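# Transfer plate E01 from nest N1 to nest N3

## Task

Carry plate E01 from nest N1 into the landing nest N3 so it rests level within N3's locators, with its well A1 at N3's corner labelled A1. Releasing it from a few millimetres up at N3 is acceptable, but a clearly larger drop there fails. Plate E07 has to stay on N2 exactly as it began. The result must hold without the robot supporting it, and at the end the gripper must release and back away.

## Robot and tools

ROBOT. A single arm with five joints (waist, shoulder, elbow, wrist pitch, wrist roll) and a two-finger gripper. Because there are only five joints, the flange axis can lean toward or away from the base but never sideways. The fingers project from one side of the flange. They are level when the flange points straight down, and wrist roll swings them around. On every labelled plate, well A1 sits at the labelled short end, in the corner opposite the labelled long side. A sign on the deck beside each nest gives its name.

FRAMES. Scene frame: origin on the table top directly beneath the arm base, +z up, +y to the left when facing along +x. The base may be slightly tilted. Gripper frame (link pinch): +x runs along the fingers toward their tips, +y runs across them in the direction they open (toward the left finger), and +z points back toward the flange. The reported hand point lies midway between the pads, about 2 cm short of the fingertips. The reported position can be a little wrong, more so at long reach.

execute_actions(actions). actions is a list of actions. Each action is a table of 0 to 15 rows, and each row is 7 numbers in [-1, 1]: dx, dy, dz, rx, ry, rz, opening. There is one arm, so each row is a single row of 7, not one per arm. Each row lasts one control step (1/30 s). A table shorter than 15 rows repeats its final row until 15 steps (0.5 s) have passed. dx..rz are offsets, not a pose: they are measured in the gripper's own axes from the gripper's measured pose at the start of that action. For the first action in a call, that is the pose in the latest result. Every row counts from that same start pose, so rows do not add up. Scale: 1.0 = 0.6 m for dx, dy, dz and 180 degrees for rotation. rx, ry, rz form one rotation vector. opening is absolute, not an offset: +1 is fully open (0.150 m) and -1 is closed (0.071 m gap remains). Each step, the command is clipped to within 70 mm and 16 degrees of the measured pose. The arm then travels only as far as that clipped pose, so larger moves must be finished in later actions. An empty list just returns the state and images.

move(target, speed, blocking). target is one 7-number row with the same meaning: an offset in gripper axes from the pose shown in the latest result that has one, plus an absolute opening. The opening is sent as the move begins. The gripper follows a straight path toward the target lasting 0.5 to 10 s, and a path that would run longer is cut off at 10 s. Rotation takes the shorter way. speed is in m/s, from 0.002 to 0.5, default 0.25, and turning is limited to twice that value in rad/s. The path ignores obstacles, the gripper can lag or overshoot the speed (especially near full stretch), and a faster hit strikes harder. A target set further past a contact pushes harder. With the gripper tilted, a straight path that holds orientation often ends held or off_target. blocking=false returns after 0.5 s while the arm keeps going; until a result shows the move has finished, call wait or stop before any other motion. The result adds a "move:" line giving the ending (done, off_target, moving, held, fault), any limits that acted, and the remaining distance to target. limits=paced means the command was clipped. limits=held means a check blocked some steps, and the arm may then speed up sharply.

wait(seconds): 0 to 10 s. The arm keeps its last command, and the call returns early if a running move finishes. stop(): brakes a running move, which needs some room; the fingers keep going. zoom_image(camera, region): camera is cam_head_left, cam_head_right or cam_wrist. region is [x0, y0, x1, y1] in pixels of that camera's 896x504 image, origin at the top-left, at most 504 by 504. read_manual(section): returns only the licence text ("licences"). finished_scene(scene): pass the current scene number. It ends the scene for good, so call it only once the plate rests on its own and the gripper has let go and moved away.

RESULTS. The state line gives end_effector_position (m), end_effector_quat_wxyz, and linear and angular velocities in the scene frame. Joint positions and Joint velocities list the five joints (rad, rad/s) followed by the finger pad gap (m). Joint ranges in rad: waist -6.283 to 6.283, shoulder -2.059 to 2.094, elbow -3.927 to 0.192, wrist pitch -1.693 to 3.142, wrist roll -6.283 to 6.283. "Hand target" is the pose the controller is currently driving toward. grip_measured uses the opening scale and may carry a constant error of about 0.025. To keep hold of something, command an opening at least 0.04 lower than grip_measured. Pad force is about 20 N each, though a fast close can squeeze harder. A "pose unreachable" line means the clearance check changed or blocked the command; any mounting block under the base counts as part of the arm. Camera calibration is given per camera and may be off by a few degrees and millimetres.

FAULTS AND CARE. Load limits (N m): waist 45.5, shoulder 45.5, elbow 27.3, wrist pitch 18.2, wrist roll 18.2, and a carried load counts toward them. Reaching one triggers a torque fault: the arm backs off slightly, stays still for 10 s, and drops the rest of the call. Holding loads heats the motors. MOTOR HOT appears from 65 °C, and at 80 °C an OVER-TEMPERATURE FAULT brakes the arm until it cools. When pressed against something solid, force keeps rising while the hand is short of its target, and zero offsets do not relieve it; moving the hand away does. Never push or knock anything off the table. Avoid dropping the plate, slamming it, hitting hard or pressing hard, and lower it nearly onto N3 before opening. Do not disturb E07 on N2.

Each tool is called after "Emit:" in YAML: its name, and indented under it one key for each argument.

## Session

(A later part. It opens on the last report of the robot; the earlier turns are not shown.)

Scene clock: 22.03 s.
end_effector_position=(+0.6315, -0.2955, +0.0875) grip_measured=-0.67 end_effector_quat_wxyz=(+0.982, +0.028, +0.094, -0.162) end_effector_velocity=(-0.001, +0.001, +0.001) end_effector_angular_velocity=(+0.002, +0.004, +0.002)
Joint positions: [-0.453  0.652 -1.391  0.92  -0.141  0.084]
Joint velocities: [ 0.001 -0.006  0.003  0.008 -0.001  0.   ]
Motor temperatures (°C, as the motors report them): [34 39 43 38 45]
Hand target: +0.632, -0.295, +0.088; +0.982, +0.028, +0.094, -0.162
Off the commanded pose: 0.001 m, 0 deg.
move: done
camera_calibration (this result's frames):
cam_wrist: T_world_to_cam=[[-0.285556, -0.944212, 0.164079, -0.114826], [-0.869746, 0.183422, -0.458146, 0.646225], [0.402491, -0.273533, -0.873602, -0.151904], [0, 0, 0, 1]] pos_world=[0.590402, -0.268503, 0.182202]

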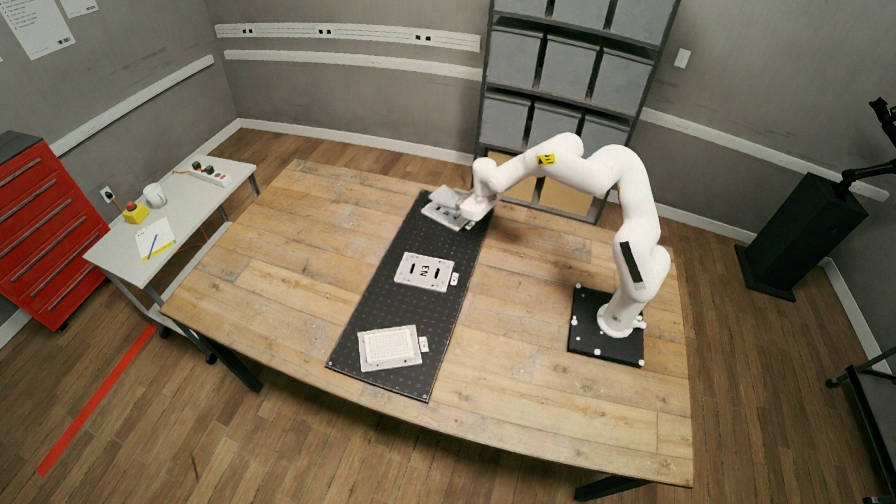

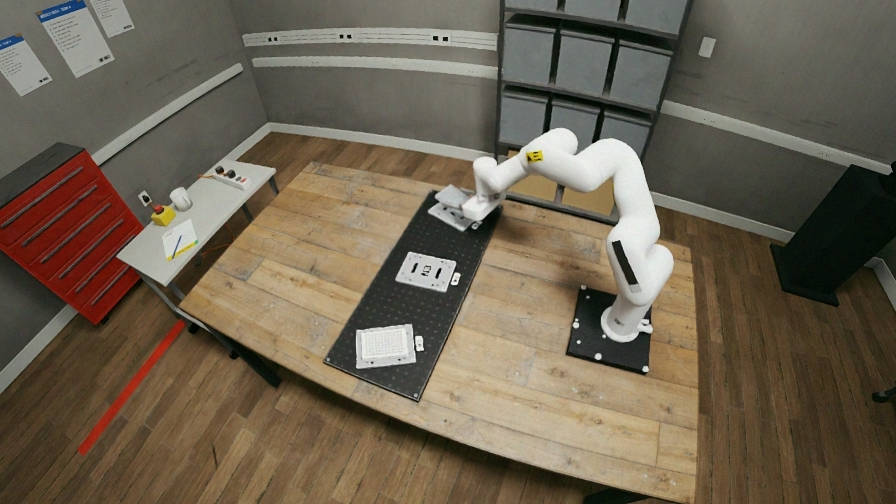

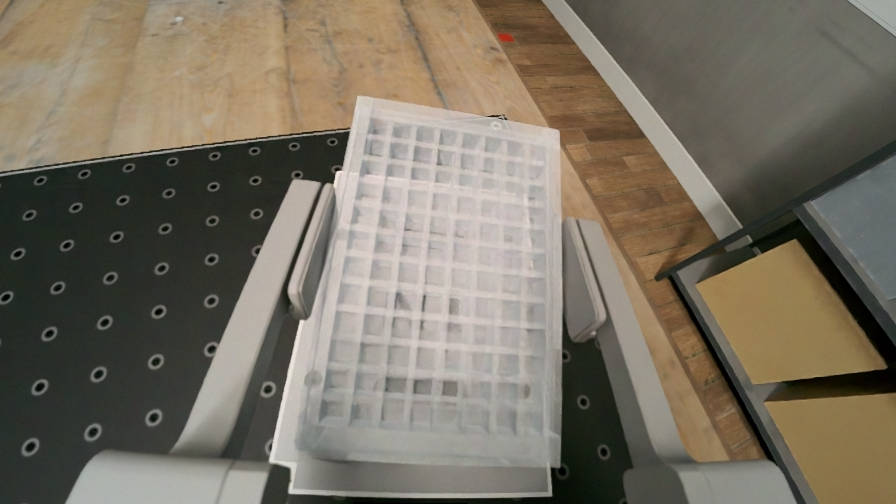

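Emit:
move:
  target: [0.016, 0, -0.08, 0, 0, 0, -0.75]
  speed: 0.05

Emit:
move:
  target: [0, 0, 0.012, 0, -0.06, 0, -0.15]
  speed: 0.1

Scene clock: 23.63 s.
end_effector_position=(+0.6331, -0.2945, +0.0408) grip_measured=-0.66 end_effector_quat_wxyz=(+0.982, +0.027, +0.093, -0.162) end_effector_velocity=(+0.000, +0.000, -0.002) end_effector_angular_velocity=(-0.001, -0.001, +0.000)
Joint positions: [-0.45   0.758 -1.411  0.832 -0.139  0.084]
Joint velocities: [ 0.     0.006 -0.002 -0.006 -0.     0.   ]
Motor temperatures (°C, as the motors report them): [34 39 43 38 45]
Hand target: +0.632, -0.294, +0.039; +0.982, +0.028, +0.094, -0.162
Off the commanded pose: 0.002 m, 0 deg.
move: done
camera_calibration (this result's frames):
cam_wrist: T_world_to_cam=[[-0.285072, -0.944201, 0.164983, -0.106112], [-0.868596, 0.181692, -0.461008, 0.624901], [0.405308, -0.274723, -0.871925, -0.195357], [0, 0, 0, 1]] pos_world=[0.591717, -0.2674, 0.135254]

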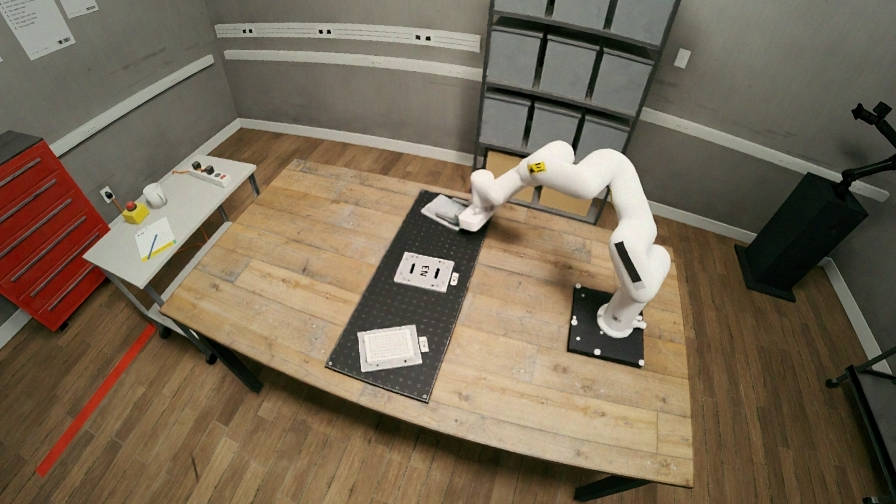

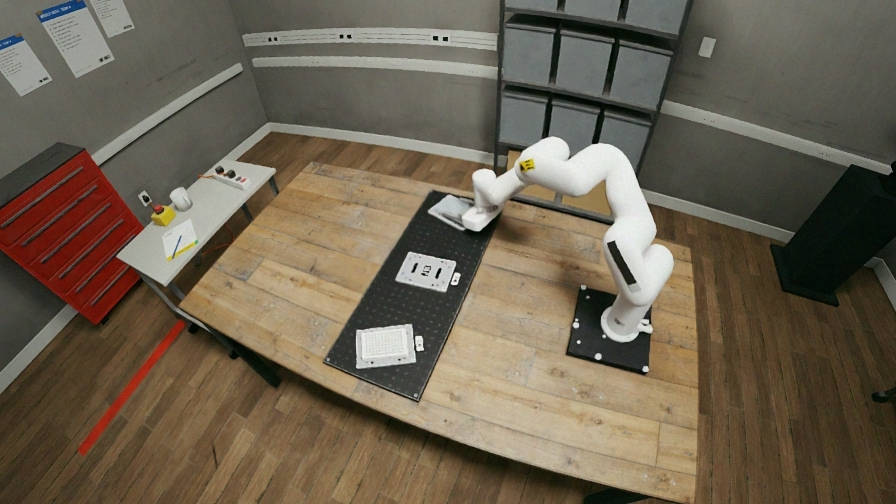

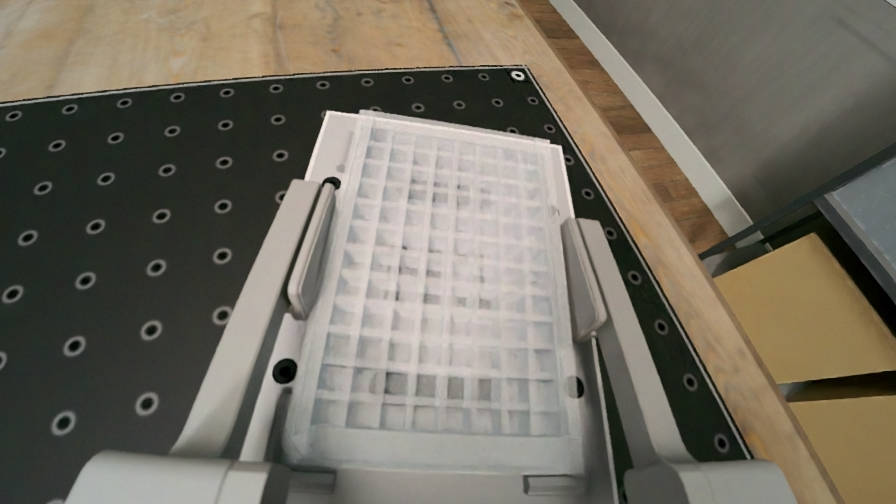

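Scene clock: 24.97 s.
end_effector_position=(+0.6345, -0.2952, +0.0479) grip_measured=-0.15 end_effector_quat_wxyz=(+0.987, -0.000, +0.004, -0.163) end_effector_velocity=(-0.000, -0.001, +0.000) end_effector_angular_velocity=(-0.005, -0.010, -0.003)
Joint positions: [-0.449  0.76  -1.29   0.523 -0.136  0.105]
Joint velocities: [-0.001  0.002  0.005 -0.019  0.003  0.   ]
Motor temperatures (°C, as the motors report them): [34 39 43 38 45]
Hand target: +0.634, -0.295, +0.048; +0.987, -0.000, +0.004, -0.164
Off the commanded pose: 0.000 m, 1 deg.
move: done
camera_calibration (this result's frames):
cam_wrist: T_world_to_cam=[[-0.316524, -0.92867, 0.193352, -0.0843373], [-0.779009, 0.138178, -0.611598, 0.567035], [0.541256, -0.344208, -0.767178, -0.301723], [0, 0, 0, 1]] pos_world=[0.57834, -0.260529, 0.13163]

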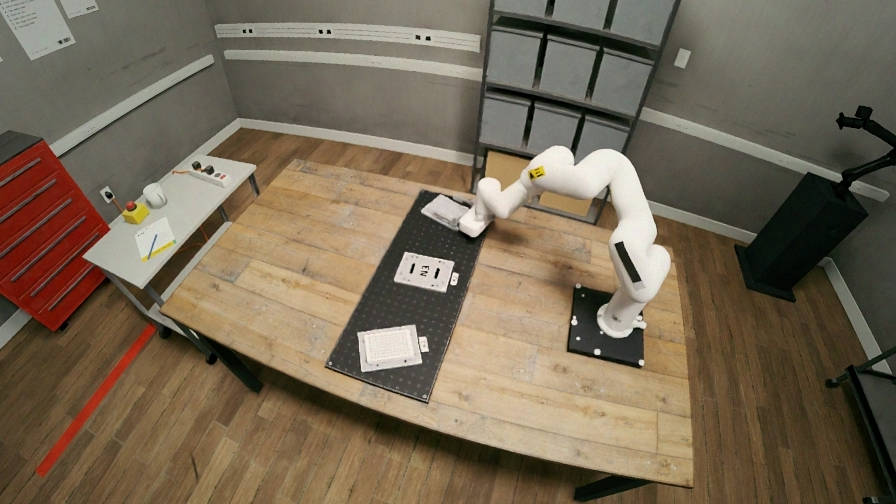

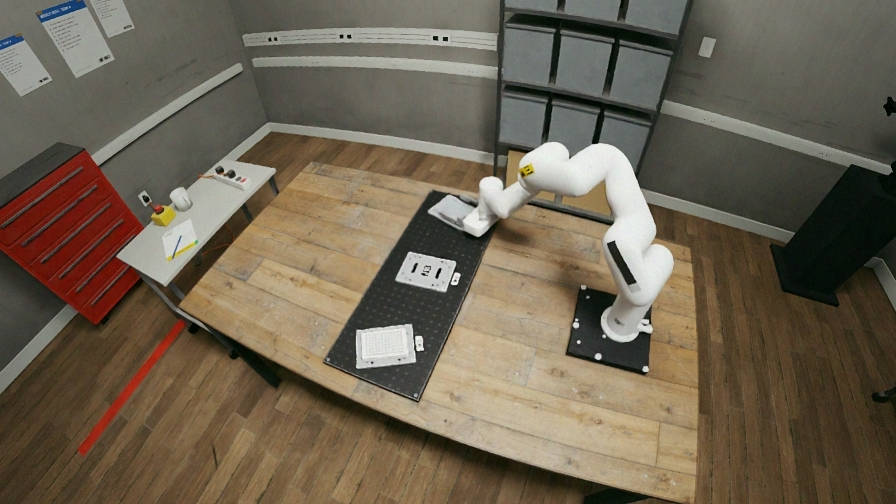

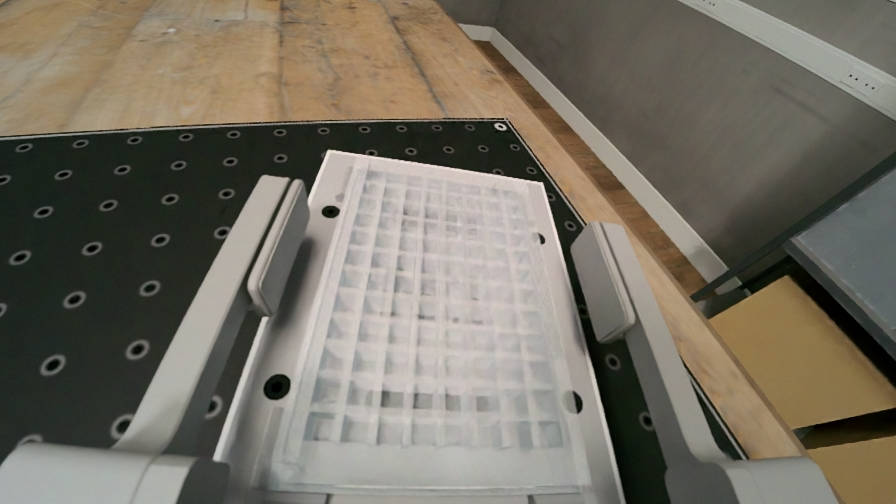

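Emit:
move:
  target: [-0.004, 0, -0.017, 0, 0, 0, -0.15]
  speed: 0.04

Emit:
move:
  target: [0, 0, 0, 0, 0, 0, -0.8]

Scene clock: 25.87 s.
end_effector_position=(+0.6322, -0.2944, +0.0379) grip_measured=-0.15 end_effector_quat_wxyz=(+0.987, -0.000, +0.004, -0.163) end_effector_velocity=(+0.001, +0.000, +0.001) end_effector_angular_velocity=(-0.002, -0.005, +0.002)
Joint positions: [-0.45   0.78  -1.289  0.502 -0.137  0.105]
Joint velocities: [ 0.001  0.002 -0.003 -0.005 -0.001 -0.   ]
Motor temperatures (°C, as the motors report them): [34 39 43 38 45]
Hand target: +0.632, -0.294, +0.038; +0.987, -0.000, +0.004, -0.163
Off the commanded pose: 0.000 m, 0 deg.
move: done
camera_calibration (this result's frames):
cam_wrist: T_world_to_cam=[[-0.316537, -0.928663, 0.193365, -0.0824245], [-0.778975, 0.138159, -0.611646, 0.559033], [0.541298, -0.344234, -0.767137, -0.307925], [0, 0, 0, 1]] pos_world=[0.576061, -0.259779, 0.121647]

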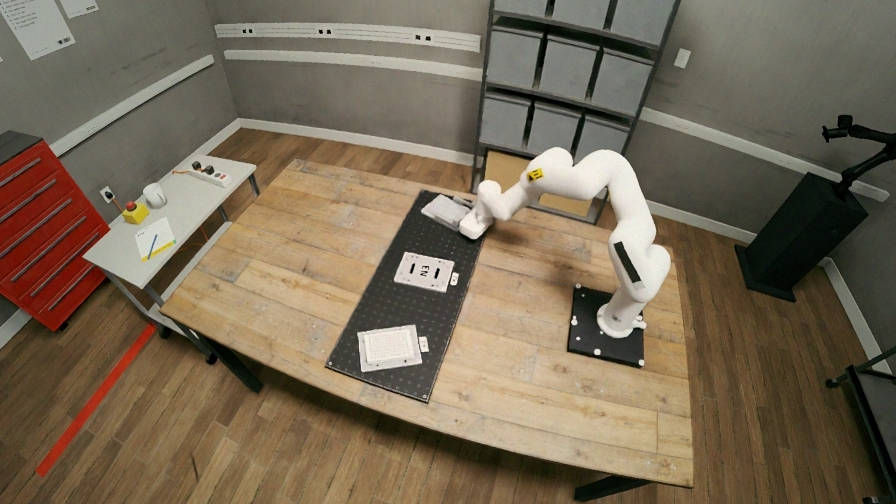

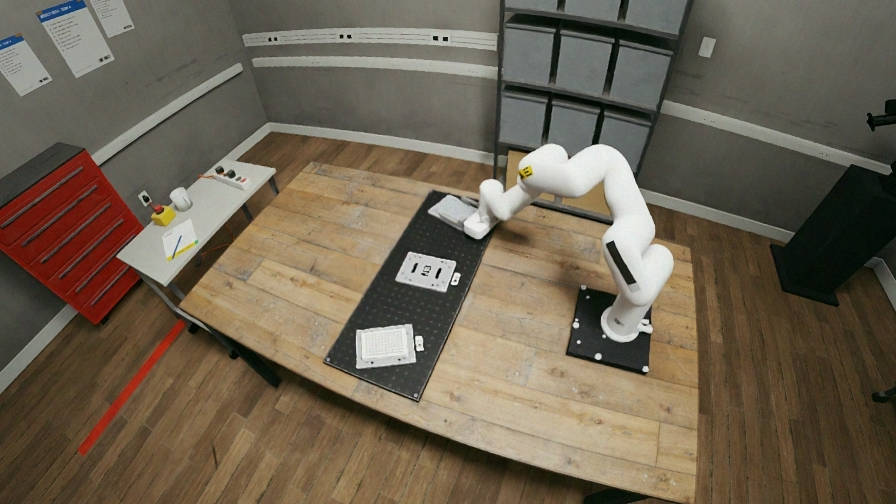

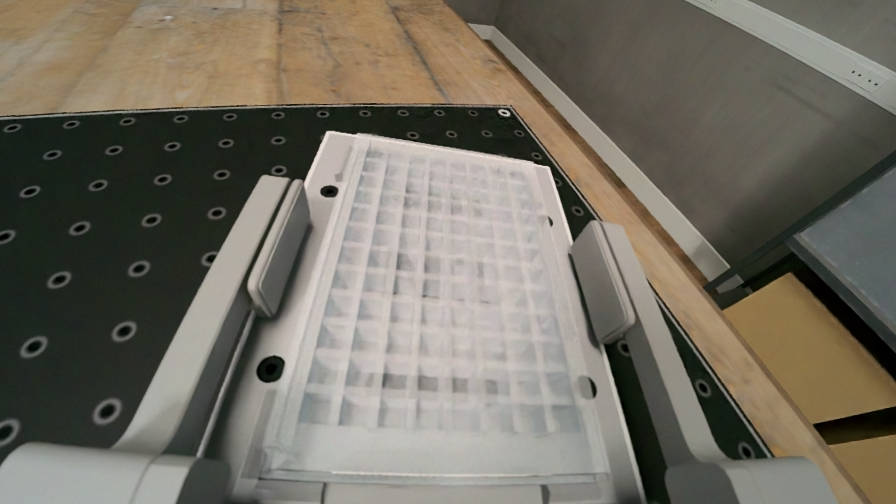

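Scene clock: 26.37 s.
end_effector_position=(+0.6326, -0.2938, +0.0379) grip_measured=-0.66 end_effector_quat_wxyz=(+0.987, -0.000, +0.004, -0.163) end_effector_velocity=(-0.000, -0.000, +0.000) end_effector_angular_velocity=(-0.000, -0.001, -0.001)
Joint positions: [-0.449  0.78  -1.289  0.502 -0.137  0.084]
Joint velocities: [-0.001 -0.001  0.    -0.001  0.    -0.   ]
Motor temperatures (°C, as the motors report them): [34 39 43 38 45]
Hand target: +0.632, -0.294, +0.038; +0.987, -0.000, +0.004, -0.163
Off the commanded pose: 0.001 m, 0 deg.
move: done
camera_calibration (this result's frames):
cam_wrist: T_world_to_cam=[[-0.315196, -0.929122, 0.193349, -0.08269], [-0.779162, 0.137039, -0.611659, 0.558974], [0.54181, -0.343443, -0.767131, -0.307947], [0, 0, 0, 1]] pos_world=[0.576317, -0.259192, 0.121654]

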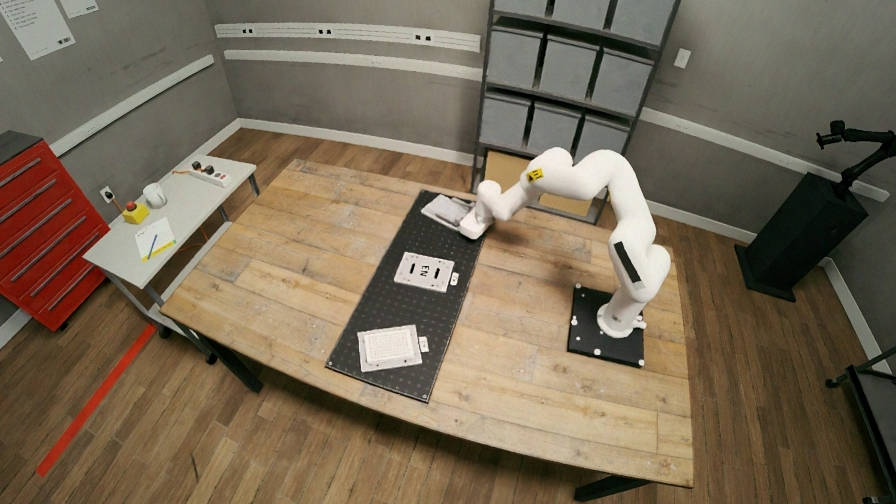

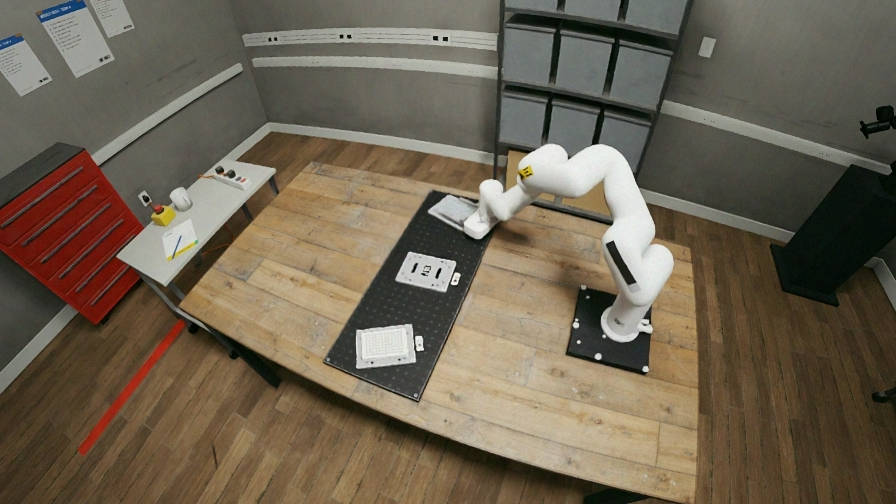

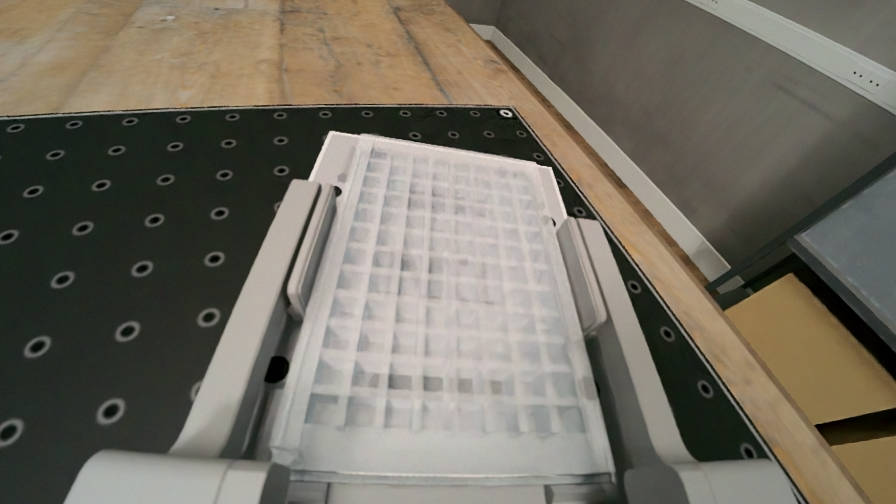

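Emit:
move:
  target: [0, 0, 0.08, 0, 0, 0, -0.8]
  speed: 0.08

Scene clock: 27.40 s.
end_effector_position=(+0.6326, -0.2937, +0.0851) grip_measured=-0.68 end_effector_quat_wxyz=(+0.987, -0.000, +0.004, -0.163) end_effector_velocity=(-0.001, -0.000, +0.002) end_effector_angular_velocity=(+0.002, +0.004, -0.002)
Joint positions: [-0.449  0.661 -1.252  0.585 -0.137  0.084]
Joint velocities: [-0.001 -0.008  0.003  0.01   0.    -0.   ]
Motor temperatures (°C, as the motors report them): [34 39 43 38 45]
Hand target: +0.633, -0.294, +0.086; +0.987, -0.000, +0.004, -0.163
Off the commanded pose: 0.001 m, 0 deg.
move: done
camera_calibration (this result's frames):
cam_wrist: T_world_to_cam=[[-0.315168, -0.929151, 0.193254, -0.0917636], [-0.779539, 0.137313, -0.611117, 0.588203], [0.541284, -0.343254, -0.767586, -0.27131], [0, 0, 0, 1]] pos_world=[0.576462, -0.259159, 0.168941]

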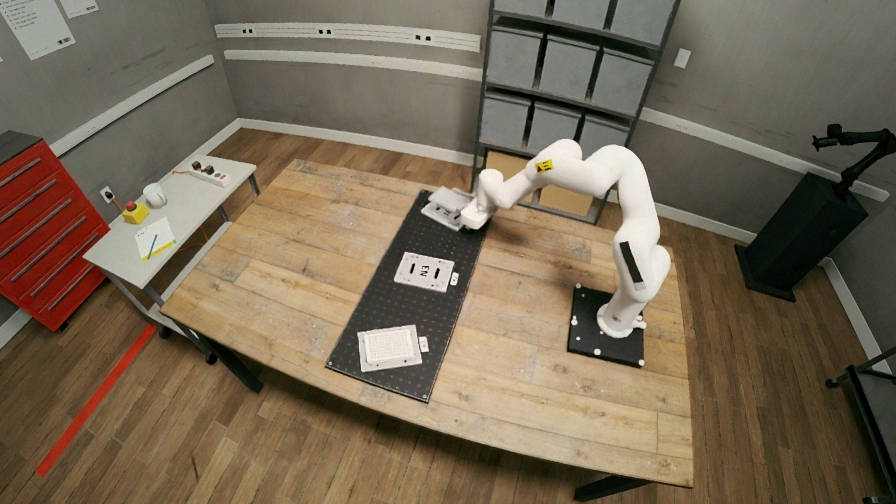

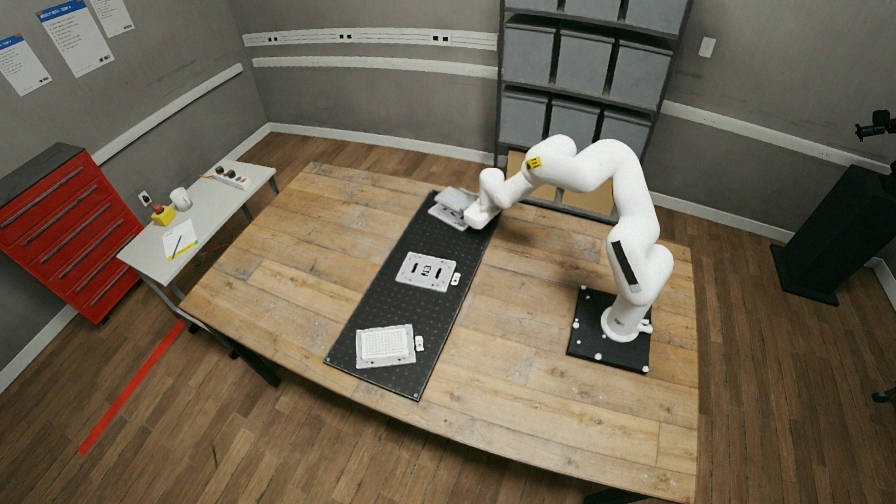

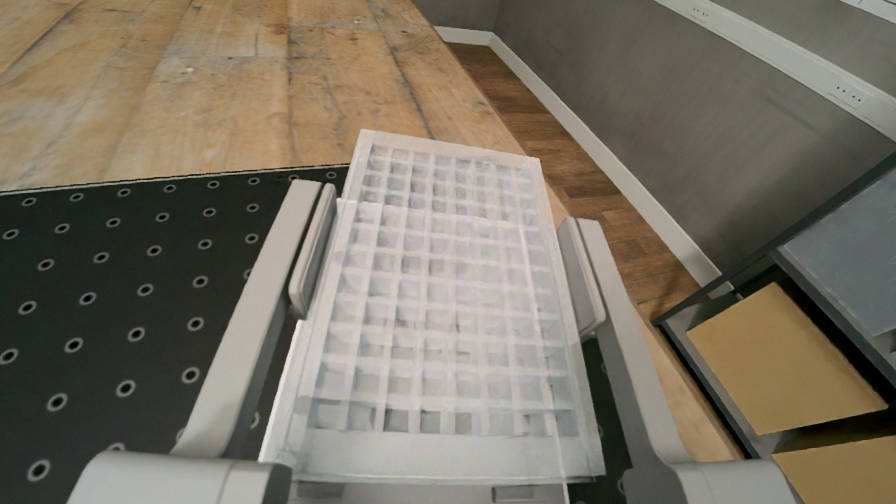

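Emit:
move:
  target: [-0.164, 0.454, 0, 0, 0, 0.13, -0.8]
  speed: 0.2

Scene clock: 29.67 s.
end_effector_position=(+0.6269, -0.0048, +0.0849) grip_measured=-0.68 end_effector_quat_wxyz=(+0.999, +0.002, +0.005, +0.040) end_effector_velocity=(-0.000, +0.002, -0.000) end_effector_angular_velocity=(+0.000, +0.000, +0.001)
Joint positions: [-0.02   0.498 -0.947  0.443 -0.115  0.084]
Joint velocities: [ 0.003 -0.     0.001 -0.     0.001 -0.   ]
Motor temperatures (°C, as the motors report them): [34 39 44 38 45]
Hand target: +0.627, -0.004, +0.085; +0.999, +0.002, +0.005, +0.041
Off the commanded pose: 0.001 m, 0 deg.
move: done
camera_calibration (this result's frames):
cam_wrist: T_world_to_cam=[[0.0793409, -0.979152, 0.186991, -0.0721471], [-0.770533, -0.17925, -0.611677, 0.536748], [0.632443, -0.095552, -0.768691, -0.225078], [0, 0, 0, 1]] pos_world=[0.561656, 0.00406259, 0.168792]

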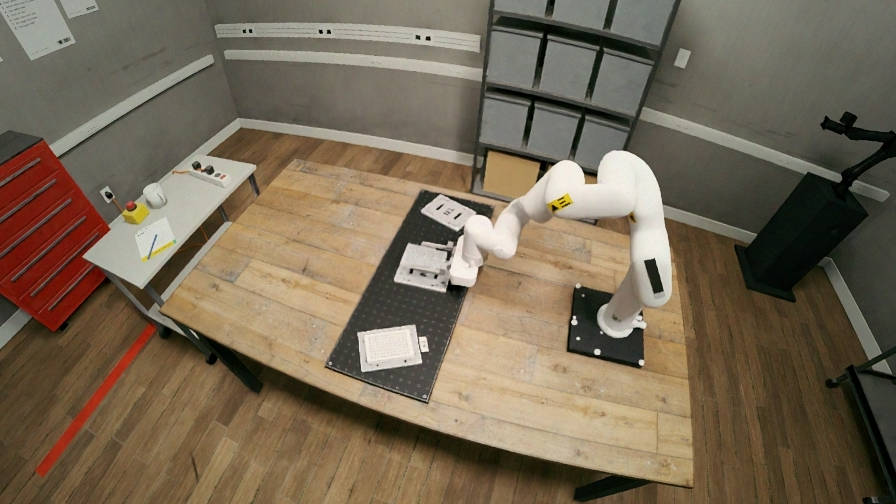

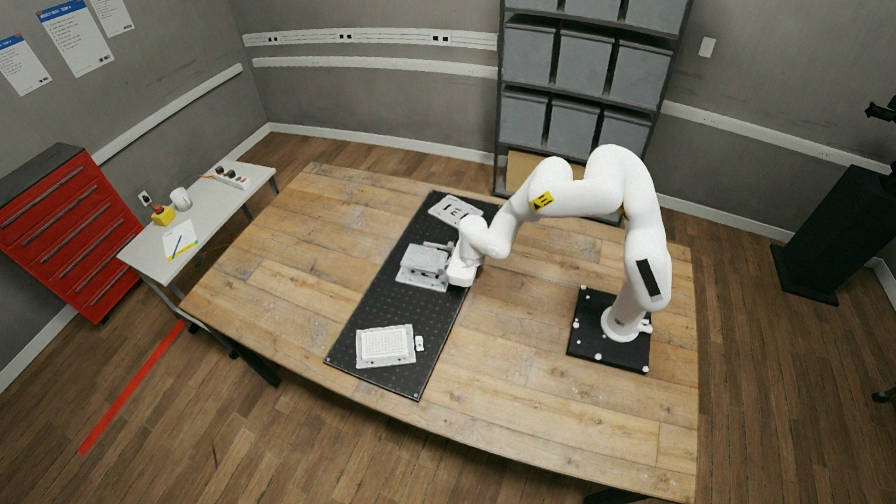

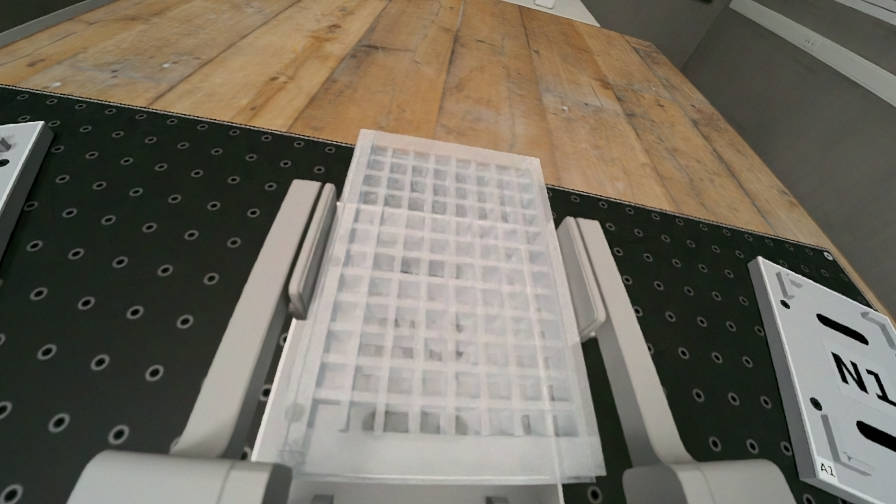

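Emit:
move:
  target: [-0.008, 0.002, -0.05, 0, 0, -0.004, -0.8]
  speed: 0.08

Scene clock: 30.63 s.
end_effector_position=(+0.6220, -0.0040, +0.0554) grip_measured=-0.68 end_effector_quat_wxyz=(+0.999, +0.002, +0.004, +0.034) end_effector_velocity=(+0.000, +0.000, -0.002) end_effector_angular_velocity=(-0.000, -0.002, -0.001)
Joint positions: [-0.014  0.573 -0.947  0.369 -0.098  0.084]
Joint velocities: [ 0.001  0.007 -0.001 -0.008  0.002 -0.   ]
Motor temperatures (°C, as the motors report them): [34 39 44 38 45]
Hand target: +0.622, -0.004, +0.055; +0.999, +0.002, +0.005, +0.034
Off the commanded pose: 0.001 m, 0 deg.
move: done
camera_calibration (this result's frames):
cam_wrist: T_world_to_cam=[[0.067054, -0.980045, 0.187122, -0.057747], [-0.772427, -0.169701, -0.612011, 0.516373], [0.631554, -0.1035, -0.768393, -0.24403], [0, 0, 0, 1]] pos_world=[0.556851, 0.00577747, 0.139322]

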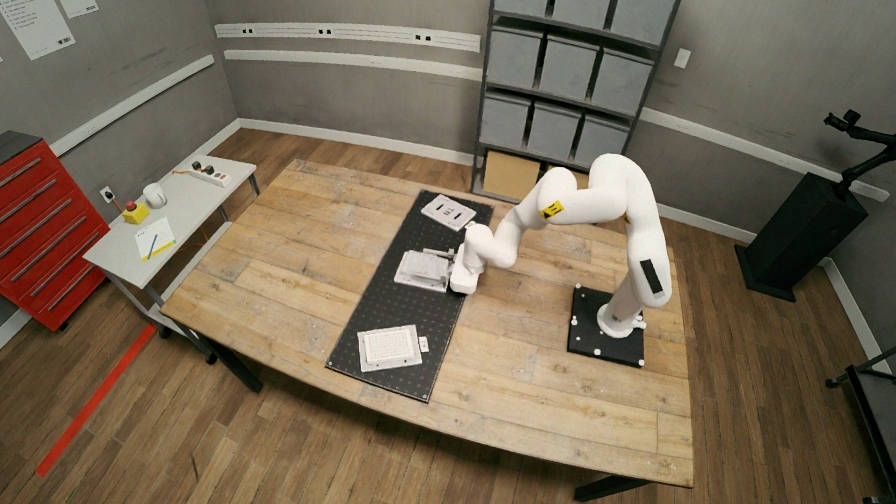

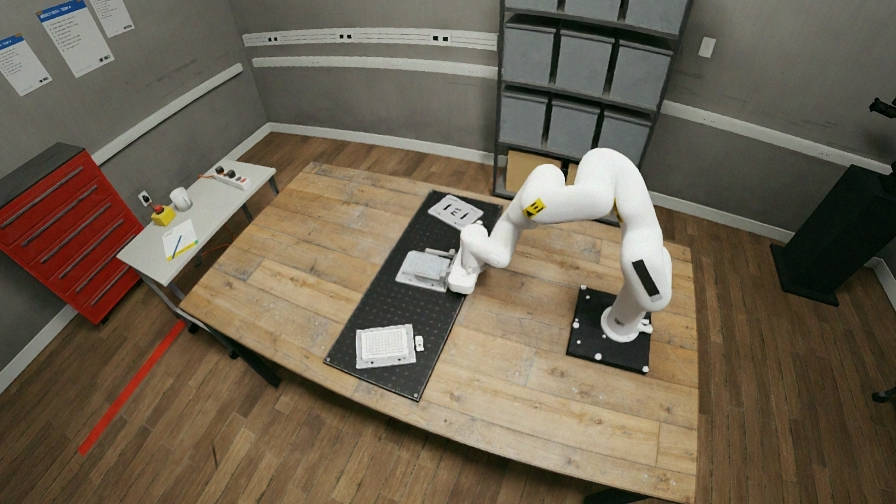

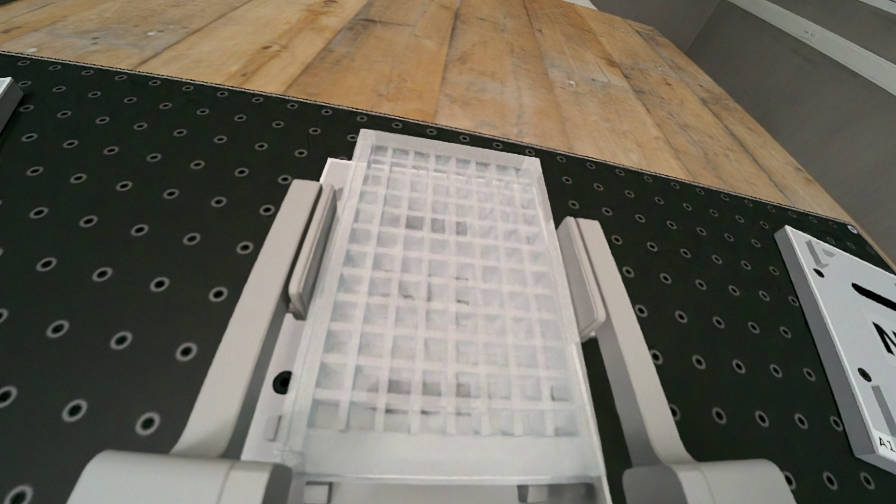

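Emit:
move:
  target: [0, 0, -0.016, 0, 0, 0, -0.8]
  speed: 0.04

Scene clock: 31.50 s.
end_effector_position=(+0.6223, -0.0038, +0.0465) grip_measured=-0.66 end_effector_quat_wxyz=(+0.999, +0.002, +0.004, +0.034) end_effector_velocity=(-0.000, +0.001, -0.002) end_effector_angular_velocity=(+0.000, +0.001, +0.001)
Joint positions: [-0.014  0.6   -0.956  0.349 -0.098  0.084]
Joint velocities: [ 0.001  0.004 -0.    -0.002  0.     0.   ]
Motor temperatures (°C, as the motors report them): [34 39 44 38 45]
Hand target: +0.622, -0.004, +0.046; +0.999, +0.002, +0.004, +0.034
Off the commanded pose: 0.001 m, 0 deg.
move: done
camera_calibration (this result's frames):
cam_wrist: T_world_to_cam=[[0.0670608, -0.980023, 0.187237, -0.0559715], [-0.771635, -0.169908, -0.612952, 0.510714], [0.63252, -0.103373, -0.767615, -0.251696], [0, 0, 0, 1]] pos_world=[0.557041, 0.00590224, 0.130318]

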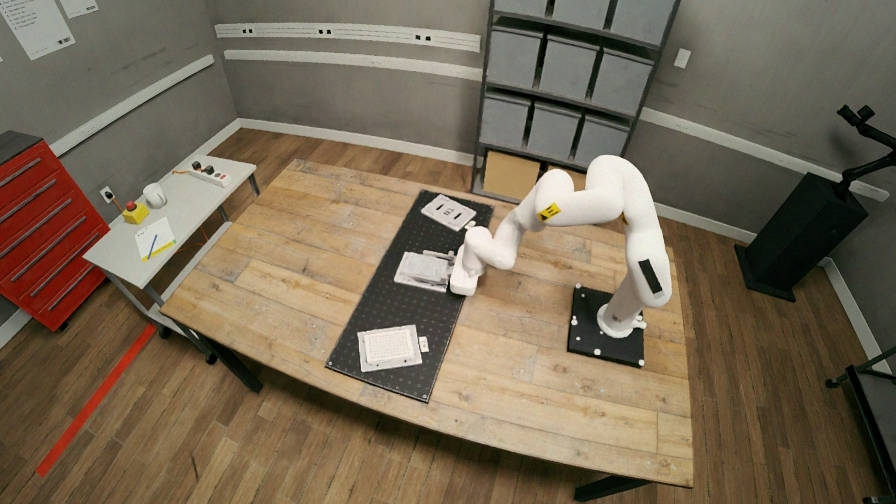

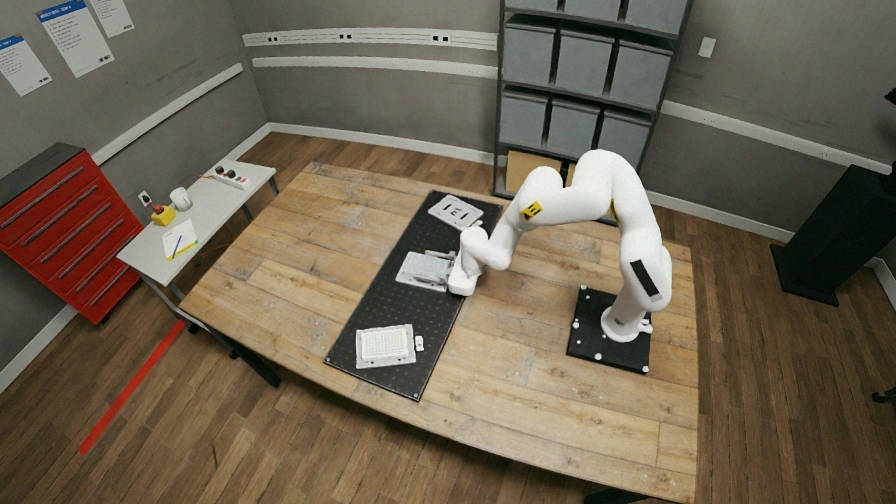

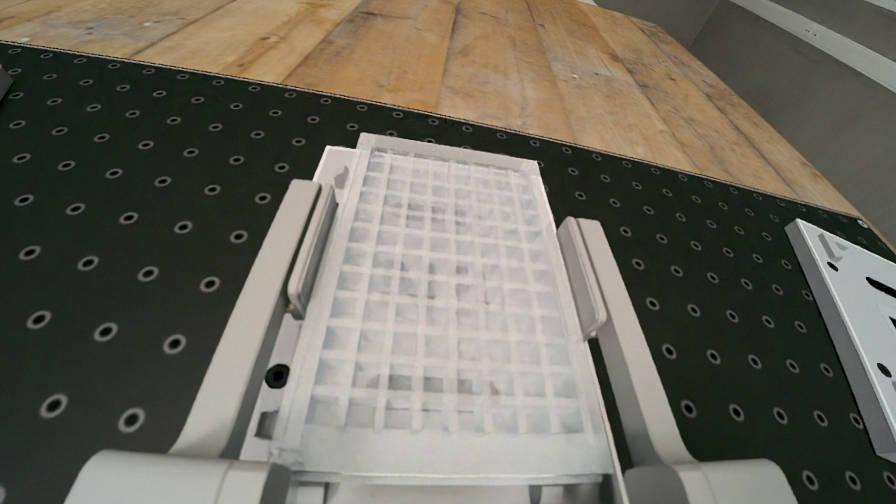

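Emit:
move:
  target: [0.007, 0.003, 0.006, 0, 0, 0, -0.8]
  speed: 0.04

Emit:
move:
  target: [0, 0, -0.014, 0, 0, 0, -0.8]
  speed: 0.03

Scene clock: 32.33 s.
end_effector_position=(+0.6262, -0.0018, +0.0499) grip_measured=-0.66 end_effector_quat_wxyz=(+0.999, +0.002, +0.004, +0.034) end_effector_velocity=(+0.001, +0.001, +0.000) end_effector_angular_velocity=(+0.000, +0.001, +0.001)
Joint positions: [-0.01   0.597 -0.969  0.364 -0.093  0.084]
Joint velocities: [ 0.002 -0.    -0.003  0.004  0.001  0.   ]
Motor temperatures (°C, as the motors report them): [34 39 43 38 45]
Hand target: +0.626, -0.002, +0.050; +0.999, +0.002, +0.004, +0.034
Off the commanded pose: 0.000 m, 0 deg.
move: done
camera_calibration (this result's frames):
cam_wrist: T_world_to_cam=[[0.0670569, -0.980033, 0.187188, -0.0549083], [-0.771756, -0.169855, -0.612814, 0.516246], [0.632373, -0.10337, -0.767736, -0.251248], [0, 0, 0, 1]] pos_world=[0.56098, 0.00790337, 0.133749]

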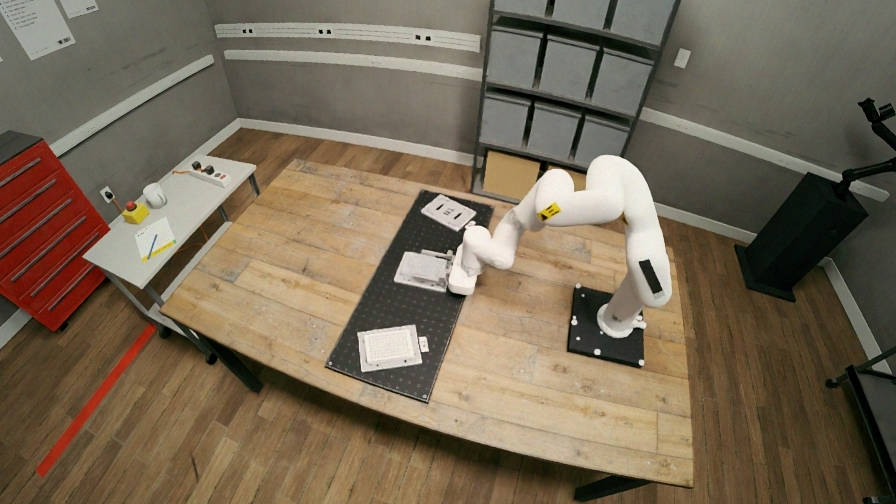

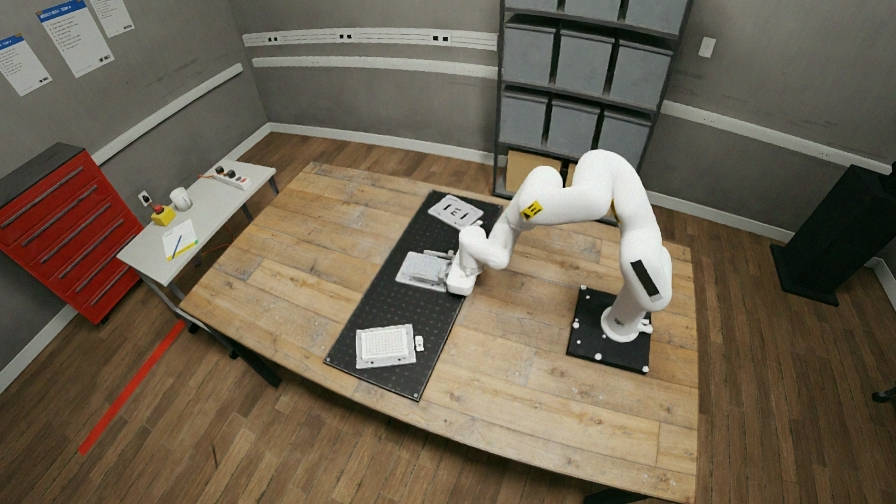

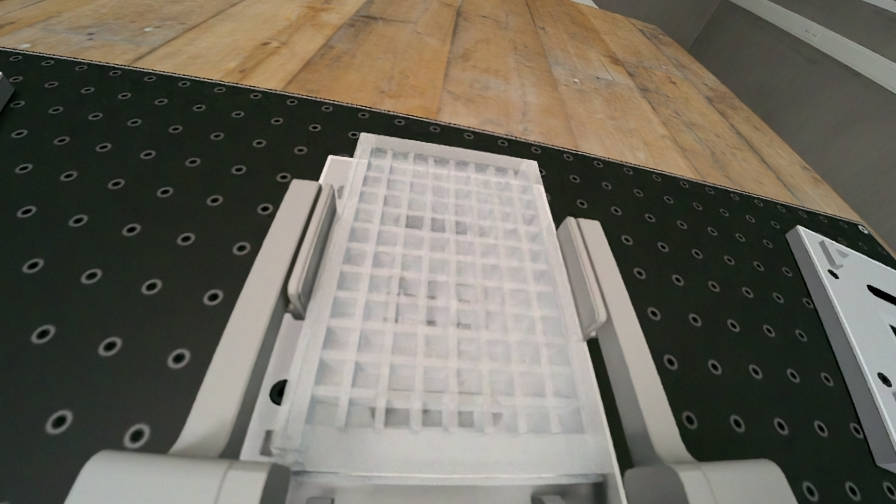

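Scene clock: 33.13 s.
end_effector_position=(+0.6268, -0.0018, +0.0424) grip_measured=-0.67 end_effector_quat_wxyz=(+0.999, +0.002, +0.003, +0.034) end_effector_velocity=(-0.001, +0.001, -0.003) end_effector_angular_velocity=(+0.000, +0.005, +0.002)
Joint positions: [-0.01   0.621 -0.977  0.347 -0.093  0.084]
Joint velocities: [ 0.001  0.005  0.001 -0.001 -0.001 -0.001]
Motor temperatures (°C, as the motors report them): [34 39 43 38 45]
Hand target: +0.626, -0.002, +0.042; +0.999, +0.002, +0.004, +0.034
Off the commanded pose: 0.001 m, 0 deg.
move: done
camera_calibration (this result's frames):
cam_wrist: T_world_to_cam=[[0.066685, -0.980024, 0.187365, -0.0533047], [-0.770571, -0.169877, -0.614299, 0.511403], [0.633857, -0.103414, -0.766506, -0.258343], [0, 0, 0, 1]] pos_world=[0.561379, 0.00791957, 0.12612]

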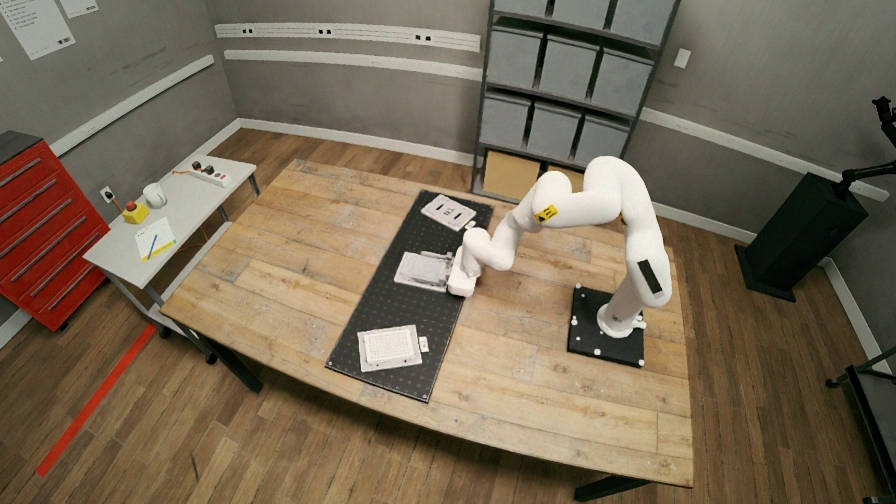

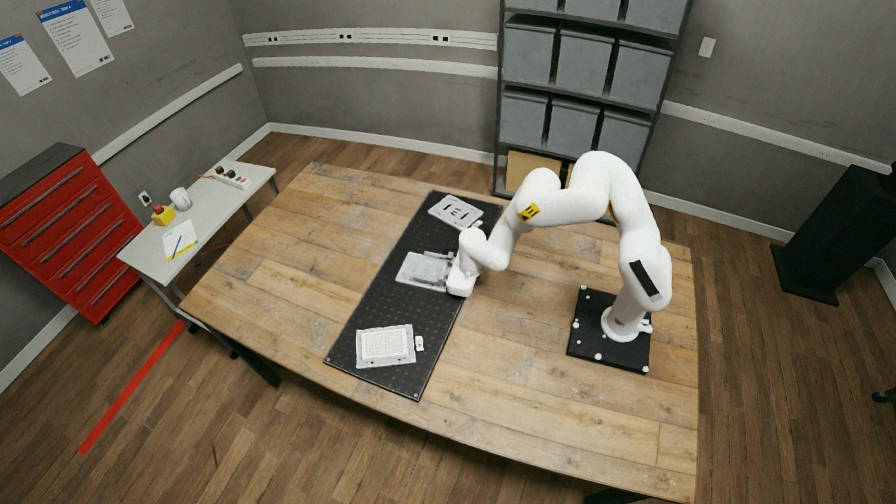

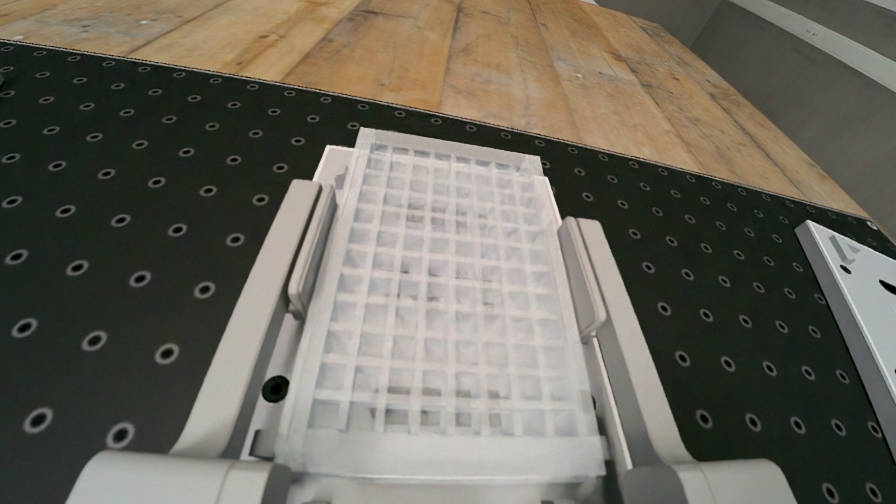

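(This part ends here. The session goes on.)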